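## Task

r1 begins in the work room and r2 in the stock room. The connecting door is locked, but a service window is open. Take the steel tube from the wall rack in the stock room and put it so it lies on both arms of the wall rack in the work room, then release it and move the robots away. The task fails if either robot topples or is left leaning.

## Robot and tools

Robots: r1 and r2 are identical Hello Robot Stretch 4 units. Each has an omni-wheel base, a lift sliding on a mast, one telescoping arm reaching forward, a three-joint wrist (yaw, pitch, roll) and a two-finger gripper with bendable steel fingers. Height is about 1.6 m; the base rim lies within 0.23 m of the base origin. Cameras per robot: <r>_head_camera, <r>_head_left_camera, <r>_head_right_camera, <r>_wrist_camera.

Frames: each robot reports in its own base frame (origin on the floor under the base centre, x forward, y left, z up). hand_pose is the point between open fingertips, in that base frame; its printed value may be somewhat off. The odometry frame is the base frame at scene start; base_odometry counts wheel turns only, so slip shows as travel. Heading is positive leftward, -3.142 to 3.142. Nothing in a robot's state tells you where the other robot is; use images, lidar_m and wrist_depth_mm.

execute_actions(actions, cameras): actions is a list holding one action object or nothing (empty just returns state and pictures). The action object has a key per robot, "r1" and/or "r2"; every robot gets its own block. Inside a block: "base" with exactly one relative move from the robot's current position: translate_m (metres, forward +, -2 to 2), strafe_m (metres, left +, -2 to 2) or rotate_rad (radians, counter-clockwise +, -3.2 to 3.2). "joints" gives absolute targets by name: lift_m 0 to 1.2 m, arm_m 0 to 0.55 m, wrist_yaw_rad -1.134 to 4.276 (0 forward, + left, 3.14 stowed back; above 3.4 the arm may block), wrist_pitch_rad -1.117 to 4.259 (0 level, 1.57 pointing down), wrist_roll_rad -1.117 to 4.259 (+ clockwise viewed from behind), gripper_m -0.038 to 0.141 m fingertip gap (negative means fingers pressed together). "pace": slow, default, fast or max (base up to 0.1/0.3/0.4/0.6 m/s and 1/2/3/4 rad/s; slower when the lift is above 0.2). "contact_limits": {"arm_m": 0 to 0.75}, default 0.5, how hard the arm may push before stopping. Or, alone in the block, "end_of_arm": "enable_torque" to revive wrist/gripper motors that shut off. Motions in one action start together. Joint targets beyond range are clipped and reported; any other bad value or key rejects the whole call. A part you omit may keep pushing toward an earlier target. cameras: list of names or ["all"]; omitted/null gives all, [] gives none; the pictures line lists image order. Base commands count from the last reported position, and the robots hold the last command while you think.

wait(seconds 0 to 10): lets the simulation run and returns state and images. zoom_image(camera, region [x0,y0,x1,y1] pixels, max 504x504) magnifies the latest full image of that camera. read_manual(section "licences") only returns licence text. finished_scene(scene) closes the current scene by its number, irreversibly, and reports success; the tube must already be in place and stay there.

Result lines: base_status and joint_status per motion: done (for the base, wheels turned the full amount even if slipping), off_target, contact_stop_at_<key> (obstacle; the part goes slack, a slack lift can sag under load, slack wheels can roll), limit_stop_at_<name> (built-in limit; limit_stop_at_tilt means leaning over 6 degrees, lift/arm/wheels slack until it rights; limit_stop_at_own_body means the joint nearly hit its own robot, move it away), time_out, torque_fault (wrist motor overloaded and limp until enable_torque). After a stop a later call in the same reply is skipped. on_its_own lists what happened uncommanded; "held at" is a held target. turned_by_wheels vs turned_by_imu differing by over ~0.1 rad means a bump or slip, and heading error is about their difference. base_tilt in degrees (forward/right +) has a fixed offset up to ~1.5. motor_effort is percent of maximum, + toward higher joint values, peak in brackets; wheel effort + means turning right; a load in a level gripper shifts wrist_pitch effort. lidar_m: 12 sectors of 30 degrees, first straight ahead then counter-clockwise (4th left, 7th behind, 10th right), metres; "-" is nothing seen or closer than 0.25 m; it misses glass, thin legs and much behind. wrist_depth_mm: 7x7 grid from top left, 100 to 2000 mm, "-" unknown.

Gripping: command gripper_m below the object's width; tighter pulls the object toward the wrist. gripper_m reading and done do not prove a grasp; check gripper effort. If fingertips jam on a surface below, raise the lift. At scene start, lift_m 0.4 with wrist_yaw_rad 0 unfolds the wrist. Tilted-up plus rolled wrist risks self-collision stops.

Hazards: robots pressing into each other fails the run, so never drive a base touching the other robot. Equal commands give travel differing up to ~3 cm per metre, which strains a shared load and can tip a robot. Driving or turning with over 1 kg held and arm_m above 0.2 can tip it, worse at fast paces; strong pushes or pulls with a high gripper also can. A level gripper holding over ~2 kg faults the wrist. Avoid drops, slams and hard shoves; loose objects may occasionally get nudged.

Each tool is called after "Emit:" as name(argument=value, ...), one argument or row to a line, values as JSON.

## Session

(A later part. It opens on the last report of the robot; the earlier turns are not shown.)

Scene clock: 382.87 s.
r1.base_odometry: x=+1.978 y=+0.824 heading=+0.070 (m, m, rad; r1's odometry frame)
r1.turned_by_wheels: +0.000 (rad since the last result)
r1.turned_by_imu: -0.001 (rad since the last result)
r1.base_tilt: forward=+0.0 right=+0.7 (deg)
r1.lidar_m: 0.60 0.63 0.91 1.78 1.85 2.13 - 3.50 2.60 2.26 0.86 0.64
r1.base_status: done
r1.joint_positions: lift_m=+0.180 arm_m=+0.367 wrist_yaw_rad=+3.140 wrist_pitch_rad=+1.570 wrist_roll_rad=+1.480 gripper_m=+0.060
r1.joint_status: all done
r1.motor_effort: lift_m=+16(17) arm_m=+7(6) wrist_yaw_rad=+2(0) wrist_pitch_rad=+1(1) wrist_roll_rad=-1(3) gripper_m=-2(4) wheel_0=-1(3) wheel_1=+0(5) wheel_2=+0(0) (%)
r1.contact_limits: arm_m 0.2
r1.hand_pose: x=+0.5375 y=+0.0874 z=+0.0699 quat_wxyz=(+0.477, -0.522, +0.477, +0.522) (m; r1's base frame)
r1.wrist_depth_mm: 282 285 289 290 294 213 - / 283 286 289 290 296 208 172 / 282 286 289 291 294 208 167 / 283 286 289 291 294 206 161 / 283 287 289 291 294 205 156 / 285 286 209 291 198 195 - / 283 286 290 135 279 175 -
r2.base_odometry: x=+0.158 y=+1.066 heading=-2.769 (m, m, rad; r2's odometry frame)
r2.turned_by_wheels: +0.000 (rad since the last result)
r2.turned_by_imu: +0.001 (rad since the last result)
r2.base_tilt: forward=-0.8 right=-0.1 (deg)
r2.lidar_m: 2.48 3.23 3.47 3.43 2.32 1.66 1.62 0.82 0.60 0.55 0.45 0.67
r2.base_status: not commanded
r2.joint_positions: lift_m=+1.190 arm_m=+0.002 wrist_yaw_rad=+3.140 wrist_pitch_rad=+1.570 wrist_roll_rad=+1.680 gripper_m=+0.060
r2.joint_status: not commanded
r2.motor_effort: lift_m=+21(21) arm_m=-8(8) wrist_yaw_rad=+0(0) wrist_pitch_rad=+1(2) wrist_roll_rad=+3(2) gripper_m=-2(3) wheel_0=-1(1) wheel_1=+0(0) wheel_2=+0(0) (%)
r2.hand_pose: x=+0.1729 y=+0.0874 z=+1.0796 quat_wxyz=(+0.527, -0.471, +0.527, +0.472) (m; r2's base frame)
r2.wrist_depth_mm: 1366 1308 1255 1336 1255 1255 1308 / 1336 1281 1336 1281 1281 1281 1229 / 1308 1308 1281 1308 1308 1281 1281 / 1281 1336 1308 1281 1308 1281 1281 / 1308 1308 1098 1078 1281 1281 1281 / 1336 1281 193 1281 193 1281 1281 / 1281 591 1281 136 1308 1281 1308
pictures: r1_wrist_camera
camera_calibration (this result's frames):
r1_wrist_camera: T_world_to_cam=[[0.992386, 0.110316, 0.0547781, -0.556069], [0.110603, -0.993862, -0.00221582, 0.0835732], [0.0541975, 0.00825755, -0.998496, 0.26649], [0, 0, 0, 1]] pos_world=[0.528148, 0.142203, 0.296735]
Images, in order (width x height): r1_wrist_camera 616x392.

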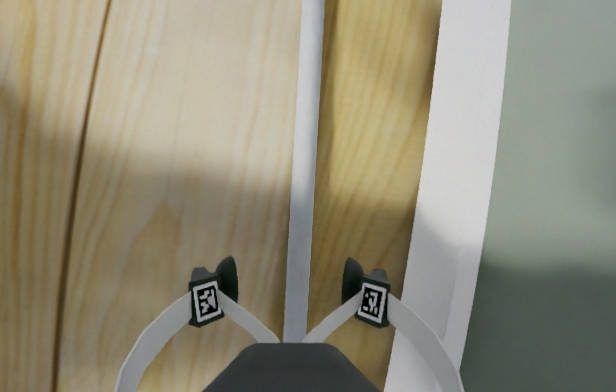

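Emit:
execute_actions(
  actions=[
    {"r1":{"joints":{"wrist_roll_rad":1.51,"lift_m":0.131},"pace":"slow"}},
  ],
  cameras=[],
)

Emit:
execute_actions(
  actions=[
    {"r1":{"joints":{"gripper_m":-0.038}}},
  ],
  cameras=[],
)

Emit:
execute_actions(
  actions=[
    {"r1":{"joints":{"lift_m":0.19,"arm_m":0.3},"pace":"slow"}},
  ],
  cameras=["r1_head_camera","r1_wrist_camera"],
)

Emit:
zoom_image(
  camera="r1_head_camera",
  region=[0, 400, 420, 560],
)

Scene clock: 387.53 s.
r1.base_odometry: x=+1.978 y=+0.824 heading=+0.070 (m, m, rad; r1's odometry frame)
r1.turned_by_wheels: +0.000 (rad since the last result)
r1.turned_by_imu: -0.001 (rad since the last result)
r1.base_tilt: forward=+0.1 right=+0.8 (deg)
r1.lidar_m: 0.58 0.64 0.92 1.76 1.87 2.13 - 3.48 2.56 2.29 0.89 0.65
r1.base_status: not commanded
r1.joint_positions: lift_m=+0.131 arm_m=+0.367 wrist_yaw_rad=+3.140 wrist_pitch_rad=+1.570 wrist_roll_rad=+1.510 gripper_m=+0.060
r1.joint_status: all done
r1.motor_effort: lift_m=+16(17) arm_m=+7(7) wrist_yaw_rad=+0(1) wrist_pitch_rad=+0(1) wrist_roll_rad=+2(2) gripper_m=-3(5) wheel_0=-1(2) wheel_1=+0(0) wheel_2=+0(0) (%)
r1.hand_pose: x=+0.5375 y=+0.0874 z=+0.0210 quat_wxyz=(+0.485, -0.514, +0.485, +0.515) (m; r1's base frame)
r1.wrist_depth_mm: 236 238 241 242 245 202 - / 236 238 241 243 246 198 159 / 236 238 241 243 247 192 159 / 236 239 241 243 246 186 158 / 236 239 241 243 245 178 154 / 236 239 209 243 196 171 - / 236 238 241 135 246 159 -
r2.base_odometry: x=+0.158 y=+1.066 heading=-2.769 (m, m, rad; r2's odometry frame)
r2.turned_by_wheels: +0.000 (rad since the last result)
r2.turned_by_imu: +0.001 (rad since the last result)
r2.base_tilt: forward=-0.8 right=-0.1 (deg)
r2.lidar_m: 2.49 3.20 3.50 3.43 2.30 1.68 1.61 0.81 0.61 0.56 0.46 0.66
r2.base_status: not commanded
r2.joint_positions: lift_m=+1.190 arm_m=+0.002 wrist_yaw_rad=+3.140 wrist_pitch_rad=+1.570 wrist_roll_rad=+1.680 gripper_m=+0.060
r2.joint_status: not commanded
r2.motor_effort: lift_m=+21(21) arm_m=-8(8) wrist_yaw_rad=+0(1) wrist_pitch_rad=+1(0) wrist_roll_rad=+1(2) gripper_m=-2(1) wheel_0=-1(2) wheel_1=+0(0) wheel_2=+0(0) (%)
r2.hand_pose: x=+0.1729 y=+0.0874 z=+1.0796 quat_wxyz=(+0.527, -0.471, +0.527, +0.472) (m; r2's base frame)
r2.wrist_depth_mm: 1281 1308 1281 1308 1281 1255 1308 / 1308 1281 1281 1308 1281 1336 1281 / 1308 1308 1308 1308 1281 1308 1308 / 1366 1281 1308 1281 1281 1281 1281 / 1308 1308 1098 1078 1255 1281 1255 / 1308 1336 193 1308 194 1281 1281 / 1308 597 1308 136 1308 1281 1255
pictures: none
No camera images: the call's "cameras" was empty. Leave "cameras" out to get every camera's image.

Scene clock: 389.20 s.
r1.base_odometry: x=+1.978 y=+0.824 heading=+0.070 (m, m, rad; r1's odometry frame)
r1.turned_by_wheels: +0.000 (rad since the last result)
r1.turned_by_imu: +0.000 (rad since the last result)
r1.base_tilt: forward=+0.2 right=+0.8 (deg)
r1.lidar_m: 0.58 0.66 0.93 1.76 1.88 2.17 - 3.46 2.58 2.29 0.89 0.61
r1.base_status: not commanded
r1.joint_positions: lift_m=+0.131 arm_m=+0.367 wrist_yaw_rad=+3.140 wrist_pitch_rad=+1.570 wrist_roll_rad=+1.510 gripper_m=-0.037
r1.joint_status: all done
r1.motor_effort: lift_m=+19(19) arm_m=+7(7) wrist_yaw_rad=+2(2) wrist_pitch_rad=-1(4) wrist_roll_rad=+1(2) gripper_m=-31(29) wheel_0=-1(2) wheel_1=+0(0) wheel_2=+0(0) (%)
r1.hand_pose: x=+0.5376 y=+0.0874 z=+0.0207 quat_wxyz=(+0.485, -0.514, +0.485, +0.515) (m; r1's base frame)
r1.wrist_depth_mm: 234 236 238 240 243 204 - / 235 236 239 240 244 199 156 / 235 237 239 241 243 194 156 / 236 236 238 241 243 187 157 / 235 236 240 240 244 180 155 / 235 236 177 202 179 171 - / 236 236 239 217 244 156 -
r2.base_odometry: x=+0.158 y=+1.066 heading=-2.769 (m, m, rad; r2's odometry frame)
r2.turned_by_wheels: +0.000 (rad since the last result)
r2.turned_by_imu: +0.000 (rad since the last result)
r2.base_tilt: forward=-0.8 right=-0.1 (deg)
r2.lidar_m: 2.49 3.22 3.53 3.42 2.30 1.68 1.62 0.81 0.58 0.57 0.46 0.67
r2.base_status: not commanded
r2.joint_positions: lift_m=+1.190 arm_m=+0.002 wrist_yaw_rad=+3.140 wrist_pitch_rad=+1.570 wrist_roll_rad=+1.680 gripper_m=+0.060
r2.joint_status: not commanded
r2.motor_effort: lift_m=+21(21) arm_m=-8(8) wrist_yaw_rad=+0(0) wrist_pitch_rad=+1(0) wrist_roll_rad=+2(3) gripper_m=-2(2) wheel_0=-1(1) wheel_1=+0(1) wheel_2=+0(0) (%)
r2.hand_pose: x=+0.1729 y=+0.0874 z=+1.0796 quat_wxyz=(+0.527, -0.471, +0.527, +0.472) (m; r2's base frame)
r2.wrist_depth_mm: 1336 1281 1255 1281 1308 1281 1281 / 1336 1308 1308 1308 1308 1308 1281 / 1336 1308 1281 1281 1281 1281 1281 / 1308 1308 1308 1308 1255 1281 1281 / 1308 1308 1098 1098 1281 1281 1281 / 1281 1281 193 1255 194 1255 1281 / 1308 591 1308 136 1336 1281 1281
pictures: none
No camera images: the call's "cameras" was empty. Leave "cameras" out to get every camera's image.

Scene clock: 391.13 s.
r1.base_odometry: x=+1.978 y=+0.824 heading=+0.070 (m, m, rad; r1's odometry frame)
r1.turned_by_wheels: +0.000 (rad since the last result)
r1.turned_by_imu: +0.000 (rad since the last result)
r1.base_tilt: forward=+0.1 right=+0.7 (deg)
r1.lidar_m: 0.60 0.63 0.91 1.76 1.88 2.17 - 3.50 2.59 2.30 0.86 0.64
r1.base_status: not commanded
r1.joint_positions: lift_m=+0.190 arm_m=+0.301 wrist_yaw_rad=+3.140 wrist_pitch_rad=+1.570 wrist_roll_rad=+1.510 gripper_m=-0.037
r1.joint_status: all done
r1.motor_effort: lift_m=+25(24) arm_m=-8(8) wrist_yaw_rad=+2(0) wrist_pitch_rad=+0(1) wrist_roll_rad=+1(1) gripper_m=-30(31) wheel_0=-1(1) wheel_1=+0(0) wheel_2=+0(0) (%)
r1.hand_pose: x=+0.4722 y=+0.0874 z=+0.0793 quat_wxyz=(+0.485, -0.514, +0.485, +0.515) (m; r1's base frame)
r1.wrist_depth_mm: 291 294 296 298 301 304 - / 291 294 297 298 303 304 236 / 291 294 296 298 301 304 232 / 291 293 297 300 303 304 227 / 293 294 298 298 303 297 220 / 291 293 177 202 179 282 218 / 293 293 297 216 303 241 -
r2.base_odometry: x=+0.158 y=+1.066 heading=-2.769 (m, m, rad; r2's odometry frame)
r2.turned_by_wheels: +0.000 (rad since the last result)
r2.turned_by_imu: +0.001 (rad since the last result)
r2.base_tilt: forward=-0.8 right=+0.1 (deg)
r2.lidar_m: 2.48 3.21 3.51 3.40 2.30 1.68 1.63 0.77 0.59 0.56 0.47 0.66
r2.base_status: not commanded
r2.joint_positions: lift_m=+1.190 arm_m=+0.002 wrist_yaw_rad=+3.140 wrist_pitch_rad=+1.570 wrist_roll_rad=+1.680 gripper_m=+0.060
r2.joint_status: not commanded
r2.motor_effort: lift_m=+21(21) arm_m=-8(8) wrist_yaw_rad=+0(0) wrist_pitch_rad=+1(2) wrist_roll_rad=+2(2) gripper_m=-3(2) wheel_0=-1(1) wheel_1=+0(1) wheel_2=+0(0) (%)
r2.hand_pose: x=+0.1729 y=+0.0874 z=+1.0796 quat_wxyz=(+0.527, -0.471, +0.527, +0.472) (m; r2's base frame)
r2.wrist_depth_mm: 1308 1308 1336 1281 1281 1308 1308 / 1308 1308 1308 1255 1255 1281 1281 / 1308 1308 1308 1255 1281 1281 1281 / 1281 1336 1308 1281 1281 1308 1255 / 1281 1336 1078 1078 1308 1308 1255 / 1308 1308 193 1281 193 1308 1255 / 1308 585 1281 136 1281 1281 1308
pictures: r1_head_camera, r1_wrist_camera
camera_calibration (this result's frames):
r1_wrist_camera: T_world_to_cam=[[0.995213, 0.0809416, 0.0547702, -0.490505], [0.0811833, -0.996697, -0.00219746, 0.104959], [0.0544114, 0.00663336, -0.998497, 0.279412], [0, 0, 0, 1]] pos_world=[0.464433, 0.142461, 0.306087]
Images, in order (width x height): r1_head_camera 420x560, r1_wrist_camera 616x392.

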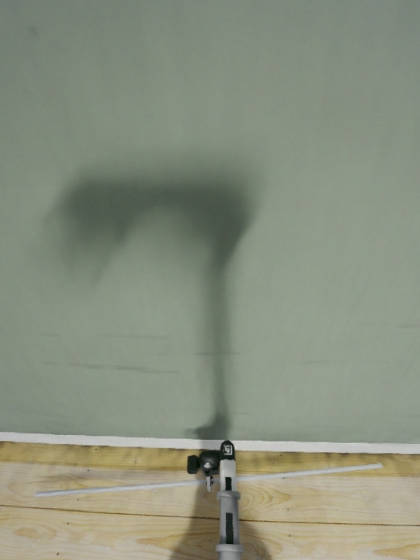

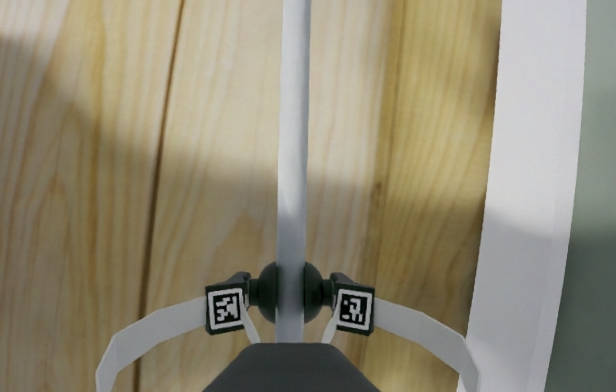

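Region (0, 400, 420, 560) of r1_head_camera's 420x560 image, scaled by 1.200, with more detail than that image has; it fills the top 192 rows of this view, and the rest is white.

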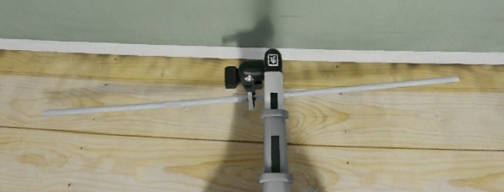

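Emit:
execute_actions(
  actions=[
    {"r1":{"base":{"translate_m":-1.58},"joints":{"lift_m":0.16,"arm_m":0.2}}},
  ],
  cameras=["r1_head_left_camera"],
)

Emit:
execute_actions(
  actions=[
    {"r1":{"base":{"rotate_rad":0.08},"pace":"slow"}},
  ],
  cameras=["r1_wrist_camera"],
)

Emit:
execute_actions(
  actions=[
    {"r1":{"base":{"rotate_rad":0.08},"pace":"slow"}},
  ],
  cameras=["r1_wrist_camera"],
)

Emit:
execute_actions(
  actions=[
    {"r1":{"base":{"rotate_rad":0.08},"pace":"slow"}},
  ],
  cameras=["r1_wrist_camera"],
)

Scene clock: 401.53 s.
r1.base_odometry: x=+0.402 y=+0.714 heading=+0.070 (m, m, rad; r1's odometry frame)
r1.turned_by_wheels: +0.000 (rad since the last result)
r1.turned_by_imu: +0.004 (rad since the last result)
r1.base_tilt: forward=+0.2 right=+0.8 (deg)
r1.lidar_m: 2.17 2.31 1.88 1.49 1.93 2.59 2.51 2.67 2.52 2.29 2.57 2.27
r1.base_status: done
r1.joint_positions: lift_m=+0.160 arm_m=+0.201 wrist_yaw_rad=+3.140 wrist_pitch_rad=+1.570 wrist_roll_rad=+1.510 gripper_m=-0.037
r1.joint_status: all done
r1.motor_effort: lift_m=+20(23) arm_m=-7(11) wrist_yaw_rad=+2(2) wrist_pitch_rad=+2(2) wrist_roll_rad=+1(1) gripper_m=-30(32) wheel_0=+0(8) wheel_1=+0(4) wheel_2=-2(9) (%)
r1.hand_pose: x=+0.3721 y=+0.0874 z=+0.0496 quat_wxyz=(+0.485, -0.514, +0.485, +0.515) (m; r1's base frame)
r1.wrist_depth_mm: 263 265 268 270 272 276 278 / 263 266 268 270 273 276 278 / 263 266 268 270 272 276 278 / 264 266 268 271 273 276 278 / 265 266 268 271 273 276 278 / 264 266 177 201 179 277 278 / 265 265 268 216 273 277 279
r2.base_odometry: x=+0.158 y=+1.066 heading=-2.769 (m, m, rad; r2's odometry frame)
r2.turned_by_wheels: +0.000 (rad since the last result)
r2.turned_by_imu: +0.003 (rad since the last result)
r2.base_tilt: forward=-0.8 right=+0.0 (deg)
r2.lidar_m: 2.50 3.20 3.51 3.43 2.28 1.68 1.62 0.81 0.61 0.55 0.47 0.66
r2.base_status: not commanded
r2.joint_positions: lift_m=+1.190 arm_m=+0.002 wrist_yaw_rad=+3.140 wrist_pitch_rad=+1.570 wrist_roll_rad=+1.680 gripper_m=+0.060
r2.joint_status: not commanded
r2.motor_effort: lift_m=+21(21) arm_m=-8(8) wrist_yaw_rad=-1(0) wrist_pitch_rad=+2(1) wrist_roll_rad=+2(2) gripper_m=-2(1) wheel_0=-1(1) wheel_1=+0(0) wheel_2=+0(0) (%)
r2.hand_pose: x=+0.1729 y=+0.0874 z=+1.0796 quat_wxyz=(+0.527, -0.471, +0.527, +0.472) (m; r2's base frame)
r2.wrist_depth_mm: 1336 1308 1281 1281 1281 1255 1281 / 1336 1308 1281 1308 1281 1308 1281 / 1308 1308 1281 1308 1281 1281 1281 / 1308 1308 1308 1281 1281 1255 1336 / 1308 1336 1098 1098 1255 1281 1281 / 1336 1308 193 1308 194 1308 1308 / 1308 591 1308 136 1281 1281 1308
pictures: r1_head_left_camera
Images, in order (width x height): r1_head_left_camera 420x672.

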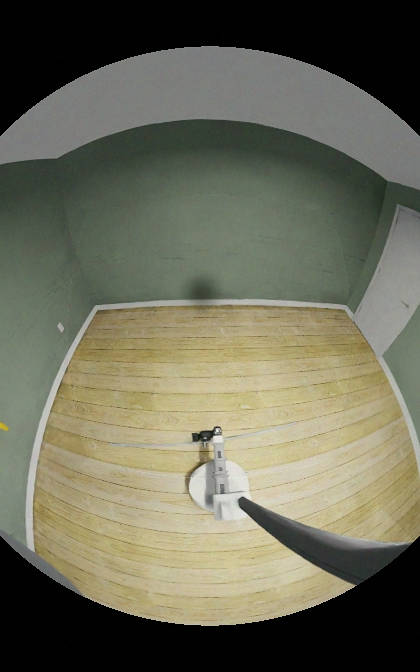

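Scene clock: 402.37 s.
r1.base_odometry: x=+0.402 y=+0.714 heading=+0.150 (m, m, rad; r1's odometry frame)
r1.turned_by_wheels: +0.080 (rad since the last result)
r1.turned_by_imu: +0.079 (rad since the last result)
r1.base_tilt: forward=+0.1 right=+0.8 (deg)
r1.lidar_m: 2.19 2.35 1.84 1.48 1.98 2.60 2.52 2.73 2.35 2.30 2.64 2.21
r1.base_status: done
r1.joint_positions: lift_m=+0.160 arm_m=+0.201 wrist_yaw_rad=+3.141 wrist_pitch_rad=+1.570 wrist_roll_rad=+1.509 gripper_m=-0.037
r1.joint_status: not commanded
r1.motor_effort: lift_m=+20(20) arm_m=-7(7) wrist_yaw_rad=+0(1) wrist_pitch_rad=-1(1) wrist_roll_rad=+2(2) gripper_m=-31(29) wheel_0=+0(6) wheel_1=+0(8) wheel_2=-3(5) (%)
r1.hand_pose: x=+0.3721 y=+0.0874 z=+0.0496 quat_wxyz=(+0.484, -0.515, +0.485, +0.515) (m; r1's base frame)
r1.wrist_depth_mm: 263 265 267 272 273 274 278 / 263 266 268 270 273 276 278 / 264 266 267 271 273 276 277 / 264 266 268 271 274 277 278 / 263 266 267 270 274 277 278 / 264 267 177 202 177 277 279 / 264 265 267 218 274 277 278
r2.base_odometry: x=+0.158 y=+1.066 heading=-2.769 (m, m, rad; r2's odometry frame)
r2.turned_by_wheels: +0.000 (rad since the last result)
r2.turned_by_imu: +0.000 (rad since the last result)
r2.base_tilt: forward=-0.7 right=-0.1 (deg)
r2.lidar_m: 2.49 3.21 3.48 3.40 2.30 1.69 1.63 0.79 0.61 0.56 0.48 0.66
r2.base_status: not commanded
r2.joint_positions: lift_m=+1.190 arm_m=+0.002 wrist_yaw_rad=+3.140 wrist_pitch_rad=+1.570 wrist_roll_rad=+1.680 gripper_m=+0.060
r2.joint_status: not commanded
r2.motor_effort: lift_m=+21(21) arm_m=-8(8) wrist_yaw_rad=+0(0) wrist_pitch_rad=+1(2) wrist_roll_rad=+2(2) gripper_m=-2(2) wheel_0=-1(1) wheel_1=+0(0) wheel_2=+0(0) (%)
r2.hand_pose: x=+0.1729 y=+0.0874 z=+1.0796 quat_wxyz=(+0.527, -0.471, +0.527, +0.472) (m; r2's base frame)
r2.wrist_depth_mm: 1308 1308 1308 1336 1281 1281 1281 / 1281 1281 1308 1281 1308 1255 1255 / 1308 1281 1308 1281 1308 1281 1281 / 1308 1281 1308 1281 1281 1281 1255 / 1366 1308 1078 1078 1308 1308 1281 / 1336 1308 193 1308 193 1281 1308 / 1281 591 1308 136 1255 1281 1281
pictures: r1_wrist_camera
camera_calibration (this result's frames):
r1_wrist_camera: T_world_to_cam=[[0.995122, 0.0820861, 0.0547224, -0.389302], [0.0823293, -0.996603, -0.00220179, 0.112588], [0.0543558, 0.00669631, -0.998499, 0.255292], [0, 0, 0, 1]] pos_world=[0.364257, 0.142452, 0.27646]
Images, in order (width x height): r1_wrist_camera 616x392.

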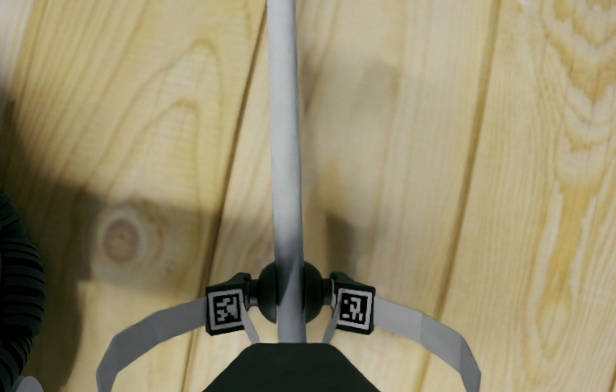

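Scene clock: 403.20 s.
r1.base_odometry: x=+0.402 y=+0.714 heading=+0.229 (m, m, rad; r1's odometry frame)
r1.turned_by_wheels: +0.080 (rad since the last result)
r1.turned_by_imu: +0.079 (rad since the last result)
r1.base_tilt: forward=+0.0 right=+0.7 (deg)
r1.lidar_m: 2.18 2.21 1.82 1.50 2.01 2.52 2.53 2.81 2.30 2.31 2.69 2.19
r1.base_status: done
r1.joint_positions: lift_m=+0.160 arm_m=+0.201 wrist_yaw_rad=+3.140 wrist_pitch_rad=+1.570 wrist_roll_rad=+1.510 gripper_m=-0.037
r1.joint_status: not commanded
r1.motor_effort: lift_m=+20(20) arm_m=-7(7) wrist_yaw_rad=+1(3) wrist_pitch_rad=-2(0) wrist_roll_rad=+2(3) gripper_m=-30(32) wheel_0=-1(6) wheel_1=+0(9) wheel_2=-3(5) (%)
r1.hand_pose: x=+0.3721 y=+0.0874 z=+0.0496 quat_wxyz=(+0.485, -0.514, +0.485, +0.515) (m; r1's base frame)
r1.wrist_depth_mm: 263 265 268 271 273 276 278 / 264 265 268 271 272 276 278 / 263 265 268 271 273 276 278 / 264 266 268 271 273 277 278 / 263 267 268 270 273 276 278 / 264 265 177 202 177 277 279 / 265 265 268 218 273 277 278
r2.base_odometry: x=+0.158 y=+1.066 heading=-2.769 (m, m, rad; r2's odometry frame)
r2.turned_by_wheels: +0.000 (rad since the last result)
r2.turned_by_imu: +0.000 (rad since the last result)
r2.base_tilt: forward=-0.9 right=-0.1 (deg)
r2.lidar_m: 2.47 3.20 3.47 3.42 2.30 1.66 1.64 0.79 0.58 0.56 0.45 0.65
r2.base_status: not commanded
r2.joint_positions: lift_m=+1.190 arm_m=+0.002 wrist_yaw_rad=+3.140 wrist_pitch_rad=+1.570 wrist_roll_rad=+1.680 gripper_m=+0.060
r2.joint_status: not commanded
r2.motor_effort: lift_m=+21(21) arm_m=-8(8) wrist_yaw_rad=+0(1) wrist_pitch_rad=+1(1) wrist_roll_rad=+2(2) gripper_m=-3(3) wheel_0=-1(1) wheel_1=+1(0) wheel_2=+0(0) (%)
r2.hand_pose: x=+0.1729 y=+0.0874 z=+1.0796 quat_wxyz=(+0.527, -0.471, +0.527, +0.472) (m; r2's base frame)
r2.wrist_depth_mm: 1308 1255 1281 1281 1308 1308 1255 / 1308 1336 1336 1308 1336 1281 1281 / 1336 1255 1281 1336 1281 1308 1255 / 1281 1281 1281 1281 1255 1255 1308 / 1308 1336 1078 1078 1308 1281 1281 / 1308 1336 193 1308 193 1281 1255 / 1336 585 1308 136 1308 1281 1255
pictures: r1_wrist_camera
camera_calibration (this result's frames):
r1_wrist_camera: T_world_to_cam=[[0.995198, 0.0811527, 0.0547223, -0.389288], [0.0813945, -0.99668, -0.00220148, 0.112939], [0.0543619, 0.006645, -0.998499, 0.255292], [0, 0, 0, 1]] pos_world=[0.364348, 0.14246, 0.27646]
Images, in order (width x height): r1_wrist_camera 616x392.

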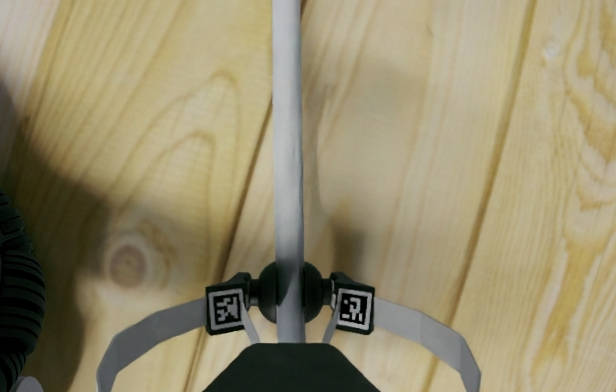

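Scene clock: 404.03 s.
r1.base_odometry: x=+0.402 y=+0.714 heading=+0.309 (m, m, rad; r1's odometry frame)
r1.turned_by_wheels: +0.080 (rad since the last result)
r1.turned_by_imu: +0.079 (rad since the last result)
r1.base_tilt: forward=+0.1 right=+0.7 (deg)
r1.lidar_m: 2.21 2.08 1.47 1.56 2.10 2.53 2.54 2.87 2.33 2.33 2.51 2.19
r1.base_status: done
r1.joint_positions: lift_m=+0.160 arm_m=+0.201 wrist_yaw_rad=+3.140 wrist_pitch_rad=+1.570 wrist_roll_rad=+1.510 gripper_m=-0.037
r1.joint_status: not commanded
r1.motor_effort: lift_m=+20(20) arm_m=-7(7) wrist_yaw_rad=+1(0) wrist_pitch_rad=+1(1) wrist_roll_rad=+0(2) gripper_m=-29(31) wheel_0=-1(1) wheel_1=-1(1) wheel_2=-2(7) (%)
r1.hand_pose: x=+0.3721 y=+0.0874 z=+0.0496 quat_wxyz=(+0.485, -0.514, +0.485, +0.515) (m; r1's base frame)
r1.wrist_depth_mm: 263 265 268 271 272 276 277 / 263 265 268 271 273 276 278 / 263 266 270 271 274 276 277 / 264 266 268 271 273 276 278 / 264 265 268 270 272 277 278 / 264 266 177 202 179 277 279 / 264 265 267 220 274 278 279
r2.base_odometry: x=+0.158 y=+1.066 heading=-2.769 (m, m, rad; r2's odometry frame)
r2.turned_by_wheels: +0.000 (rad since the last result)
r2.turned_by_imu: +0.000 (rad since the last result)
r2.base_tilt: forward=-0.7 right=-0.1 (deg)
r2.lidar_m: 2.48 3.22 3.45 3.40 2.31 1.69 1.63 0.81 0.60 0.55 0.48 0.63
r2.base_status: not commanded
r2.joint_positions: lift_m=+1.190 arm_m=+0.002 wrist_yaw_rad=+3.140 wrist_pitch_rad=+1.570 wrist_roll_rad=+1.680 gripper_m=+0.060
r2.joint_status: not commanded
r2.motor_effort: lift_m=+21(21) arm_m=-8(8) wrist_yaw_rad=+0(0) wrist_pitch_rad=+1(1) wrist_roll_rad=+2(2) gripper_m=-2(2) wheel_0=-1(1) wheel_1=+0(0) wheel_2=+0(0) (%)
r2.hand_pose: x=+0.1729 y=+0.0874 z=+1.0796 quat_wxyz=(+0.527, -0.471, +0.527, +0.472) (m; r2's base frame)
r2.wrist_depth_mm: 1308 1308 1281 1281 1281 1281 1281 / 1308 1336 1281 1281 1255 1281 1281 / 1281 1308 1281 1281 1308 1255 1308 / 1308 1281 1308 1308 1281 1281 1308 / 1308 1308 1060 1078 1308 1281 1281 / 1308 1308 193 1281 194 1255 1255 / 1308 597 1336 136 1255 1281 1255
pictures: r1_wrist_camera
camera_calibration (this result's frames):
r1_wrist_camera: T_world_to_cam=[[0.995236, 0.0806935, 0.0547224, -0.38926], [0.0809346, -0.996717, -0.00220115, 0.113114], [0.0543651, 0.00661959, -0.998499, 0.255293], [0, 0, 0, 1]] pos_world=[0.364372, 0.142463, 0.27646]
Images, in order (width x height): r1_wrist_camera 616x392.

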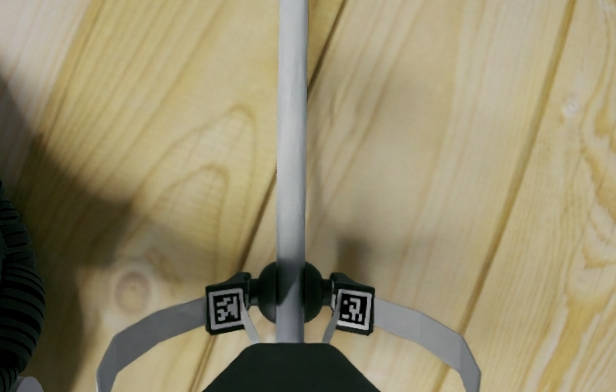

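Emit:
execute_actions(
  actions=[
    {"r1":{"base":{"rotate_rad":0.1},"pace":"slow"}},
  ],
  cameras=[],
)

Emit:
execute_actions(
  actions=[
    {"r1":{"base":{"rotate_rad":0.1},"pace":"slow"}},
  ],
  cameras=[],
)

Emit:
execute_actions(
  actions=[
    {"r1":{"base":{"rotate_rad":0.1},"pace":"slow"}},
  ],
  cameras=[],
)

Emit:
execute_actions(
  actions=[
    {"r1":{"base":{"rotate_rad":0.1},"pace":"slow"}},
  ],
  cameras=["r1_wrist_camera"],
)

Emit:
execute_actions(
  actions=[
    {"r1":{"base":{"rotate_rad":0.1},"pace":"slow"}},
  ],
  cameras=[],
)

Emit:
execute_actions(
  actions=[
    {"r1":{"base":{"rotate_rad":0.1},"pace":"slow"}},
  ],
  cameras=["r1_wrist_camera","r1_head_left_camera"],
)

Scene clock: 410.30 s.
r1.base_odometry: x=+0.402 y=+0.713 heading=+0.409 (m, m, rad; r1's odometry frame)
r1.turned_by_wheels: +0.100 (rad since the last result)
r1.turned_by_imu: +0.098 (rad since the last result)
r1.base_tilt: forward=+0.0 right=+0.7 (deg)
r1.lidar_m: 2.23 2.01 1.50 1.57 2.29 2.50 2.53 2.70 2.31 2.33 2.42 2.18
r1.base_status: done
r1.joint_positions: lift_m=+0.160 arm_m=+0.201 wrist_yaw_rad=+3.140 wrist_pitch_rad=+1.570 wrist_roll_rad=+1.509 gripper_m=-0.037
r1.joint_status: not commanded
r1.motor_effort: lift_m=+20(20) arm_m=-7(7) wrist_yaw_rad=-1(0) wrist_pitch_rad=+1(1) wrist_roll_rad=+2(2) gripper_m=-30(32) wheel_0=-2(3) wheel_1=-1(5) wheel_2=-1(5) (%)
r1.hand_pose: x=+0.3721 y=+0.0874 z=+0.0496 quat_wxyz=(+0.484, -0.515, +0.485, +0.515) (m; r1's base frame)
r1.wrist_depth_mm: 263 265 268 271 273 276 278 / 263 266 267 271 274 276 278 / 263 266 268 272 273 276 278 / 264 266 268 271 273 276 278 / 265 265 268 270 273 276 279 / 264 266 178 202 177 277 279 / 265 265 268 219 273 278 281
r2.base_odometry: x=+0.158 y=+1.066 heading=-2.769 (m, m, rad; r2's odometry frame)
r2.turned_by_wheels: +0.000 (rad since the last result)
r2.turned_by_imu: +0.002 (rad since the last result)
r2.base_tilt: forward=-0.9 right=+0.0 (deg)
r2.lidar_m: 2.48 3.20 3.51 3.44 2.28 1.68 1.63 0.81 0.61 0.55 0.47 0.66
r2.base_status: not commanded
r2.joint_positions: lift_m=+1.190 arm_m=+0.002 wrist_yaw_rad=+3.140 wrist_pitch_rad=+1.570 wrist_roll_rad=+1.680 gripper_m=+0.060
r2.joint_status: not commanded
r2.motor_effort: lift_m=+21(21) arm_m=-8(8) wrist_yaw_rad=-1(0) wrist_pitch_rad=+2(2) wrist_roll_rad=+1(1) gripper_m=-2(2) wheel_0=-1(1) wheel_1=+0(0) wheel_2=+0(0) (%)
r2.hand_pose: x=+0.1729 y=+0.0874 z=+1.0796 quat_wxyz=(+0.527, -0.471, +0.527, +0.472) (m; r2's base frame)
r2.wrist_depth_mm: 1308 1308 1308 1308 1255 1281 1255 / 1308 1281 1281 1308 1255 1281 1281 / 1308 1308 1308 1281 1281 1281 1255 / 1308 1281 1255 1255 1281 1308 1255 / 1336 1281 1098 1078 1281 1308 1281 / 1336 1281 193 1281 193 1308 1281 / 1308 591 1308 136 1281 1255 1308
pictures: none
No camera images: the call's "cameras" was empty. Leave "cameras" out to get every camera's image.

Scene clock: 411.20 s.
r1.base_odometry: x=+0.402 y=+0.714 heading=+0.508 (m, m, rad; r1's odometry frame)
r1.turned_by_wheels: +0.100 (rad since the last result)
r1.turned_by_imu: +0.099 (rad since the last result)
r1.base_tilt: forward=+0.1 right=+0.7 (deg)
r1.lidar_m: 2.26 1.93 1.47 1.55 2.44 2.53 2.60 2.61 2.27 2.50 2.34 2.19
r1.base_status: done
r1.joint_positions: lift_m=+0.160 arm_m=+0.201 wrist_yaw_rad=+3.140 wrist_pitch_rad=+1.570 wrist_roll_rad=+1.510 gripper_m=-0.037
r1.joint_status: not commanded
r1.motor_effort: lift_m=+20(20) arm_m=-7(7) wrist_yaw_rad=+1(3) wrist_pitch_rad=+1(0) wrist_roll_rad=+1(2) gripper_m=-30(31) wheel_0=-1(3) wheel_1=-2(2) wheel_2=-2(6) (%)
r1.hand_pose: x=+0.3721 y=+0.0874 z=+0.0496 quat_wxyz=(+0.485, -0.514, +0.485, +0.515) (m; r1's base frame)
r1.wrist_depth_mm: 262 265 268 272 272 276 278 / 263 265 268 271 273 276 278 / 263 266 267 271 273 276 278 / 264 266 268 271 273 276 279 / 264 266 268 270 273 277 278 / 264 265 177 202 177 277 278 / 264 266 268 220 274 277 279
r2.base_odometry: x=+0.158 y=+1.066 heading=-2.769 (m, m, rad; r2's odometry frame)
r2.turned_by_wheels: +0.000 (rad since the last result)
r2.turned_by_imu: +0.000 (rad since the last result)
r2.base_tilt: forward=-1.0 right=-0.3 (deg)
r2.lidar_m: 2.48 3.22 3.49 3.41 2.28 1.67 1.62 0.80 0.59 0.55 0.47 0.66
r2.base_status: not commanded
r2.joint_positions: lift_m=+1.190 arm_m=+0.002 wrist_yaw_rad=+3.140 wrist_pitch_rad=+1.570 wrist_roll_rad=+1.680 gripper_m=+0.060
r2.joint_status: not commanded
r2.motor_effort: lift_m=+21(21) arm_m=-8(8) wrist_yaw_rad=+0(1) wrist_pitch_rad=+2(1) wrist_roll_rad=+2(2) gripper_m=-2(2) wheel_0=-1(1) wheel_1=+0(0) wheel_2=-1(0) (%)
r2.hand_pose: x=+0.1729 y=+0.0874 z=+1.0796 quat_wxyz=(+0.527, -0.471, +0.527, +0.472) (m; r2's base frame)
r2.wrist_depth_mm: 1281 1308 1308 1308 1281 1308 1308 / 1336 1281 1308 1281 1281 1336 1255 / 1336 1308 1336 1336 1255 1255 1281 / 1308 1308 1308 1281 1281 1281 1255 / 1308 1336 1078 1098 1308 1281 1281 / 1336 1308 193 1336 193 1281 1308 / 1366 585 1281 136 1308 1281 1255
pictures: none
No camera images: the call's "cameras" was empty. Leave "cameras" out to get every camera's image.

Scene clock: 412.10 s.
r1.base_odometry: x=+0.402 y=+0.713 heading=+0.608 (m, m, rad; r1's odometry frame)
r1.turned_by_wheels: +0.100 (rad since the last result)
r1.turned_by_imu: +0.099 (rad since the last result)
r1.base_tilt: forward=+0.2 right=+0.9 (deg)
r1.lidar_m: 2.29 1.87 1.48 1.92 2.60 2.52 2.66 2.51 2.30 2.57 2.25 2.17
r1.base_status: done
r1.joint_positions: lift_m=+0.160 arm_m=+0.201 wrist_yaw_rad=+3.140 wrist_pitch_rad=+1.570 wrist_roll_rad=+1.510 gripper_m=-0.037
r1.joint_status: not commanded
r1.motor_effort: lift_m=+20(20) arm_m=-7(7) wrist_yaw_rad=-1(1) wrist_pitch_rad=+1(0) wrist_roll_rad=+0(2) gripper_m=-32(31) wheel_0=-1(1) wheel_1=-1(5) wheel_2=-3(6) (%)
r1.hand_pose: x=+0.3721 y=+0.0874 z=+0.0496 quat_wxyz=(+0.485, -0.514, +0.485, +0.515) (m; r1's base frame)
r1.wrist_depth_mm: 263 265 267 268 273 276 277 / 264 265 267 270 273 276 278 / 263 266 268 272 273 277 278 / 264 267 268 271 273 276 278 / 264 266 270 270 274 277 279 / 264 265 177 202 180 277 278 / 264 266 268 220 274 277 279
r2.base_odometry: x=+0.158 y=+1.066 heading=-2.769 (m, m, rad; r2's odometry frame)
r2.turned_by_wheels: +0.000 (rad since the last result)
r2.turned_by_imu: +0.000 (rad since the last result)
r2.base_tilt: forward=-1.0 right=+0.0 (deg)
r2.lidar_m: 2.48 3.20 3.49 3.39 2.30 1.66 1.63 0.80 0.62 0.56 0.47 0.66
r2.base_status: not commanded
r2.joint_positions: lift_m=+1.190 arm_m=+0.002 wrist_yaw_rad=+3.140 wrist_pitch_rad=+1.570 wrist_roll_rad=+1.680 gripper_m=+0.060
r2.joint_status: not commanded
r2.motor_effort: lift_m=+21(21) arm_m=-8(8) wrist_yaw_rad=-1(0) wrist_pitch_rad=+2(1) wrist_roll_rad=+2(2) gripper_m=-3(2) wheel_0=-1(1) wheel_1=+0(0) wheel_2=+0(0) (%)
r2.hand_pose: x=+0.1729 y=+0.0874 z=+1.0796 quat_wxyz=(+0.527, -0.471, +0.527, +0.472) (m; r2's base frame)
r2.wrist_depth_mm: 1281 1308 1281 1281 1281 1281 1308 / 1308 1336 1255 1281 1308 1281 1229 / 1308 1336 1308 1281 1308 1281 1281 / 1336 1308 1308 1255 1281 1281 1308 / 1281 1336 1078 1078 1281 1281 1281 / 1308 1281 193 1281 193 1308 1281 / 1308 591 1255 136 1281 1281 1281
pictures: none
No camera images: the call's "cameras" was empty. Leave "cameras" out to get every camera's image.

Scene clock: 413.00 s.
r1.base_odometry: x=+0.402 y=+0.713 heading=+0.708 (m, m, rad; r1's odometry frame)
r1.turned_by_wheels: +0.100 (rad since the last result)
r1.turned_by_imu: +0.099 (rad since the last result)
r1.base_tilt: forward=+0.1 right=+0.6 (deg)
r1.lidar_m: 2.27 1.86 1.52 1.97 2.56 2.52 2.76 2.36 2.32 2.64 2.22 2.18
r1.base_status: done
r1.joint_positions: lift_m=+0.160 arm_m=+0.201 wrist_yaw_rad=+3.140 wrist_pitch_rad=+1.570 wrist_roll_rad=+1.510 gripper_m=-0.037
r1.joint_status: not commanded
r1.motor_effort: lift_m=+20(20) arm_m=-7(7) wrist_yaw_rad=+0(0) wrist_pitch_rad=+0(1) wrist_roll_rad=+1(1) gripper_m=-30(33) wheel_0=-2(10) wheel_1=-2(5) wheel_2=-1(6) (%)
r1.hand_pose: x=+0.3721 y=+0.0874 z=+0.0496 quat_wxyz=(+0.485, -0.515, +0.485, +0.515) (m; r1's base frame)
r1.wrist_depth_mm: 264 265 267 270 273 276 277 / 264 265 268 271 272 277 278 / 264 265 267 271 274 277 278 / 264 266 268 271 274 277 278 / 264 266 270 271 273 277 278 / 264 266 177 202 177 277 279 / 264 265 268 221 273 277 279
r2.base_odometry: x=+0.158 y=+1.066 heading=-2.769 (m, m, rad; r2's odometry frame)
r2.turned_by_wheels: +0.000 (rad since the last result)
r2.turned_by_imu: +0.000 (rad since the last result)
r2.base_tilt: forward=-0.8 right=-0.1 (deg)
r2.lidar_m: 2.49 3.22 3.50 3.44 2.31 1.67 1.64 0.82 0.61 0.54 0.47 0.67
r2.base_status: not commanded
r2.joint_positions: lift_m=+1.190 arm_m=+0.002 wrist_yaw_rad=+3.140 wrist_pitch_rad=+1.570 wrist_roll_rad=+1.680 gripper_m=+0.060
r2.joint_status: not commanded
r2.motor_effort: lift_m=+21(21) arm_m=-8(8) wrist_yaw_rad=+0(0) wrist_pitch_rad=+1(2) wrist_roll_rad=+3(2) gripper_m=-3(2) wheel_0=-1(1) wheel_1=+0(0) wheel_2=+0(0) (%)
r2.hand_pose: x=+0.1729 y=+0.0874 z=+1.0796 quat_wxyz=(+0.527, -0.471, +0.527, +0.472) (m; r2's base frame)
r2.wrist_depth_mm: 1308 1308 1281 1308 1308 1281 1281 / 1308 1308 1308 1308 1281 1308 1308 / 1308 1308 1308 1308 1255 1281 1281 / 1336 1336 1281 1308 1255 1281 1281 / 1336 1308 1078 1078 1281 1281 1281 / 1336 1308 193 1281 193 1308 1255 / 1308 591 1281 136 1281 1281 1281
pictures: r1_wrist_camera
camera_calibration (this result's frames):
r1_wrist_camera: T_world_to_cam=[[0.995181, 0.0813767, 0.0547087, -0.389278], [0.0816188, -0.996661, -0.00220269, 0.112856], [0.0543467, 0.00665734, -0.9985, 0.255298], [0, 0, 0, 1]] pos_world=[0.364316, 0.142458, 0.27646]
Images, in order (width x height): r1_wrist_camera 616x392.

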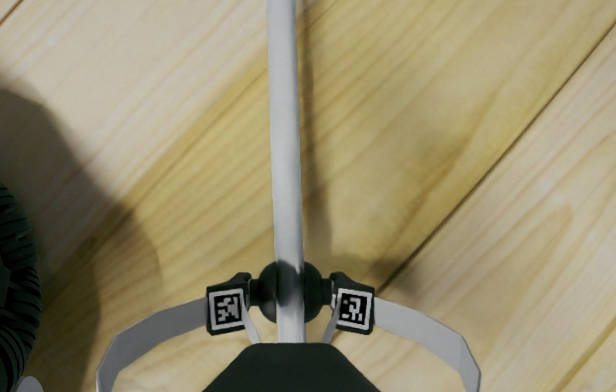

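Scene clock: 413.90 s.
r1.base_odometry: x=+0.402 y=+0.713 heading=+0.808 (m, m, rad; r1's odometry frame)
r1.turned_by_wheels: +0.100 (rad since the last result)
r1.turned_by_imu: +0.099 (rad since the last result)
r1.base_tilt: forward=+0.1 right=+0.7 (deg)
r1.lidar_m: 2.11 1.52 1.51 2.09 2.54 2.52 2.89 2.27 2.32 2.56 2.19 2.18
r1.base_status: done
r1.joint_positions: lift_m=+0.160 arm_m=+0.201 wrist_yaw_rad=+3.140 wrist_pitch_rad=+1.570 wrist_roll_rad=+1.510 gripper_m=-0.037
r1.joint_status: not commanded
r1.motor_effort: lift_m=+20(20) arm_m=-7(7) wrist_yaw_rad=+2(2) wrist_pitch_rad=+0(2) wrist_roll_rad=+0(1) gripper_m=-30(31) wheel_0=-1(3) wheel_1=-2(8) wheel_2=-2(6) (%)
r1.hand_pose: x=+0.3721 y=+0.0874 z=+0.0496 quat_wxyz=(+0.485, -0.514, +0.485, +0.515) (m; r1's base frame)
r1.wrist_depth_mm: 263 266 268 271 272 274 278 / 263 265 268 271 273 276 278 / 263 266 268 271 274 276 278 / 264 266 268 270 274 277 278 / 265 266 268 270 274 277 278 / 264 265 177 201 180 276 278 / 264 264 268 221 274 277 279
r2.base_odometry: x=+0.158 y=+1.066 heading=-2.769 (m, m, rad; r2's odometry frame)
r2.turned_by_wheels: +0.000 (rad since the last result)
r2.turned_by_imu: +0.000 (rad since the last result)
r2.base_tilt: forward=-0.8 right=-0.1 (deg)
r2.lidar_m: 2.48 3.21 3.49 3.41 2.29 1.69 1.62 0.80 0.60 0.56 0.47 0.64
r2.base_status: not commanded
r2.joint_positions: lift_m=+1.190 arm_m=+0.002 wrist_yaw_rad=+3.140 wrist_pitch_rad=+1.570 wrist_roll_rad=+1.680 gripper_m=+0.060
r2.joint_status: not commanded
r2.motor_effort: lift_m=+21(21) arm_m=-8(8) wrist_yaw_rad=+0(0) wrist_pitch_rad=+0(0) wrist_roll_rad=+2(1) gripper_m=-1(2) wheel_0=-1(1) wheel_1=+0(0) wheel_2=+0(1) (%)
r2.hand_pose: x=+0.1729 y=+0.0874 z=+1.0796 quat_wxyz=(+0.527, -0.471, +0.527, +0.472) (m; r2's base frame)
r2.wrist_depth_mm: 1308 1281 1281 1308 1281 1255 1308 / 1308 1308 1308 1308 1281 1255 1281 / 1308 1281 1308 1336 1308 1281 1229 / 1308 1308 1281 1308 1308 1281 1281 / 1308 1336 1098 1060 1255 1281 1281 / 1336 1281 193 1308 194 1281 1281 / 1255 585 1281 136 1255 1366 1255
pictures: none
No camera images: the call's "cameras" was empty. Leave "cameras" out to get every camera's image.

Scene clock: 414.80 s.
r1.base_odometry: x=+0.402 y=+0.713 heading=+0.907 (m, m, rad; r1's odometry frame)
r1.turned_by_wheels: +0.100 (rad since the last result)
r1.turned_by_imu: +0.099 (rad since the last result)
r1.base_tilt: forward=+0.2 right=+0.6 (deg)
r1.lidar_m: 2.00 1.49 1.53 2.21 2.53 2.55 2.77 2.30 2.33 2.46 2.19 2.22
r1.base_status: done
r1.joint_positions: lift_m=+0.160 arm_m=+0.201 wrist_yaw_rad=+3.140 wrist_pitch_rad=+1.570 wrist_roll_rad=+1.510 gripper_m=-0.037
r1.joint_status: not commanded
r1.motor_effort: lift_m=+20(20) arm_m=-7(7) wrist_yaw_rad=+1(0) wrist_pitch_rad=+0(1) wrist_roll_rad=+1(1) gripper_m=-30(31) wheel_0=-1(3) wheel_1=-1(5) wheel_2=-3(5) (%)
r1.hand_pose: x=+0.3721 y=+0.0874 z=+0.0496 quat_wxyz=(+0.485, -0.514, +0.485, +0.515) (m; r1's base frame)
r1.wrist_depth_mm: 262 265 267 270 272 276 278 / 263 265 267 271 272 276 278 / 264 266 268 271 273 276 278 / 264 265 268 272 274 277 279 / 264 265 268 271 273 276 278 / 264 266 177 201 180 277 279 / 264 266 268 221 273 277 279
r2.base_odometry: x=+0.158 y=+1.066 heading=-2.769 (m, m, rad; r2's odometry frame)
r2.turned_by_wheels: +0.000 (rad since the last result)
r2.turned_by_imu: +0.000 (rad since the last result)
r2.base_tilt: forward=-1.0 right=-0.2 (deg)
r2.lidar_m: 2.51 3.22 3.49 3.42 2.30 1.66 1.62 0.80 0.61 0.53 0.46 0.64
r2.base_status: not commanded
r2.joint_positions: lift_m=+1.190 arm_m=+0.002 wrist_yaw_rad=+3.140 wrist_pitch_rad=+1.570 wrist_roll_rad=+1.680 gripper_m=+0.060
r2.joint_status: not commanded
r2.motor_effort: lift_m=+21(21) arm_m=-8(8) wrist_yaw_rad=+0(0) wrist_pitch_rad=+1(2) wrist_roll_rad=+2(2) gripper_m=-2(1) wheel_0=-1(1) wheel_1=+0(0) wheel_2=-1(0) (%)
r2.hand_pose: x=+0.1729 y=+0.0874 z=+1.0796 quat_wxyz=(+0.527, -0.471, +0.527, +0.472) (m; r2's base frame)
r2.wrist_depth_mm: 1336 1336 1255 1336 1308 1255 1308 / 1308 1336 1308 1308 1281 1255 1255 / 1308 1308 1308 1336 1281 1308 1281 / 1336 1308 1308 1281 1308 1281 1255 / 1336 1281 1078 1098 1281 1308 1308 / 1281 1336 193 1281 193 1308 1281 / 1308 585 1308 136 1308 1308 1308
pictures: r1_head_left_camera, r1_wrist_camera
camera_calibration (this result's frames):
r1_wrist_camera: T_world_to_cam=[[0.99522, 0.0808975, 0.0547086, -0.389269], [0.0811389, -0.9967, -0.00220252, 0.113037], [0.0543499, 0.00663099, -0.9985, 0.255298], [0, 0, 0, 1]] pos_world=[0.364361, 0.142462, 0.27646]
Images, in order (width x height): r1_head_left_camera 420x672, r1_wrist_camera 616x392.

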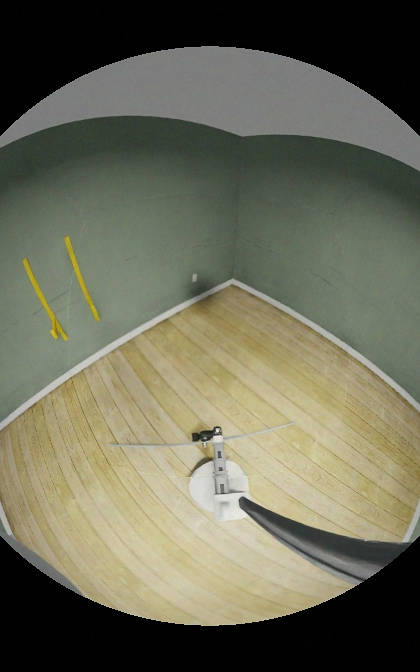

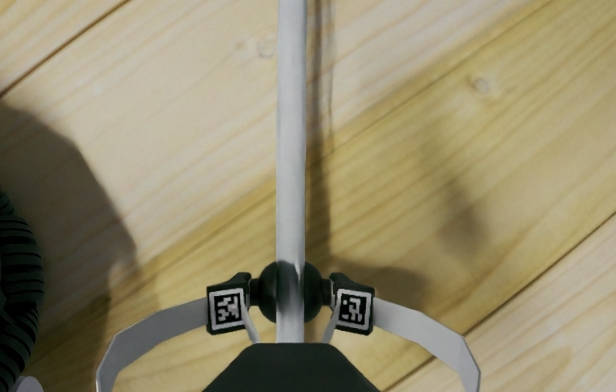

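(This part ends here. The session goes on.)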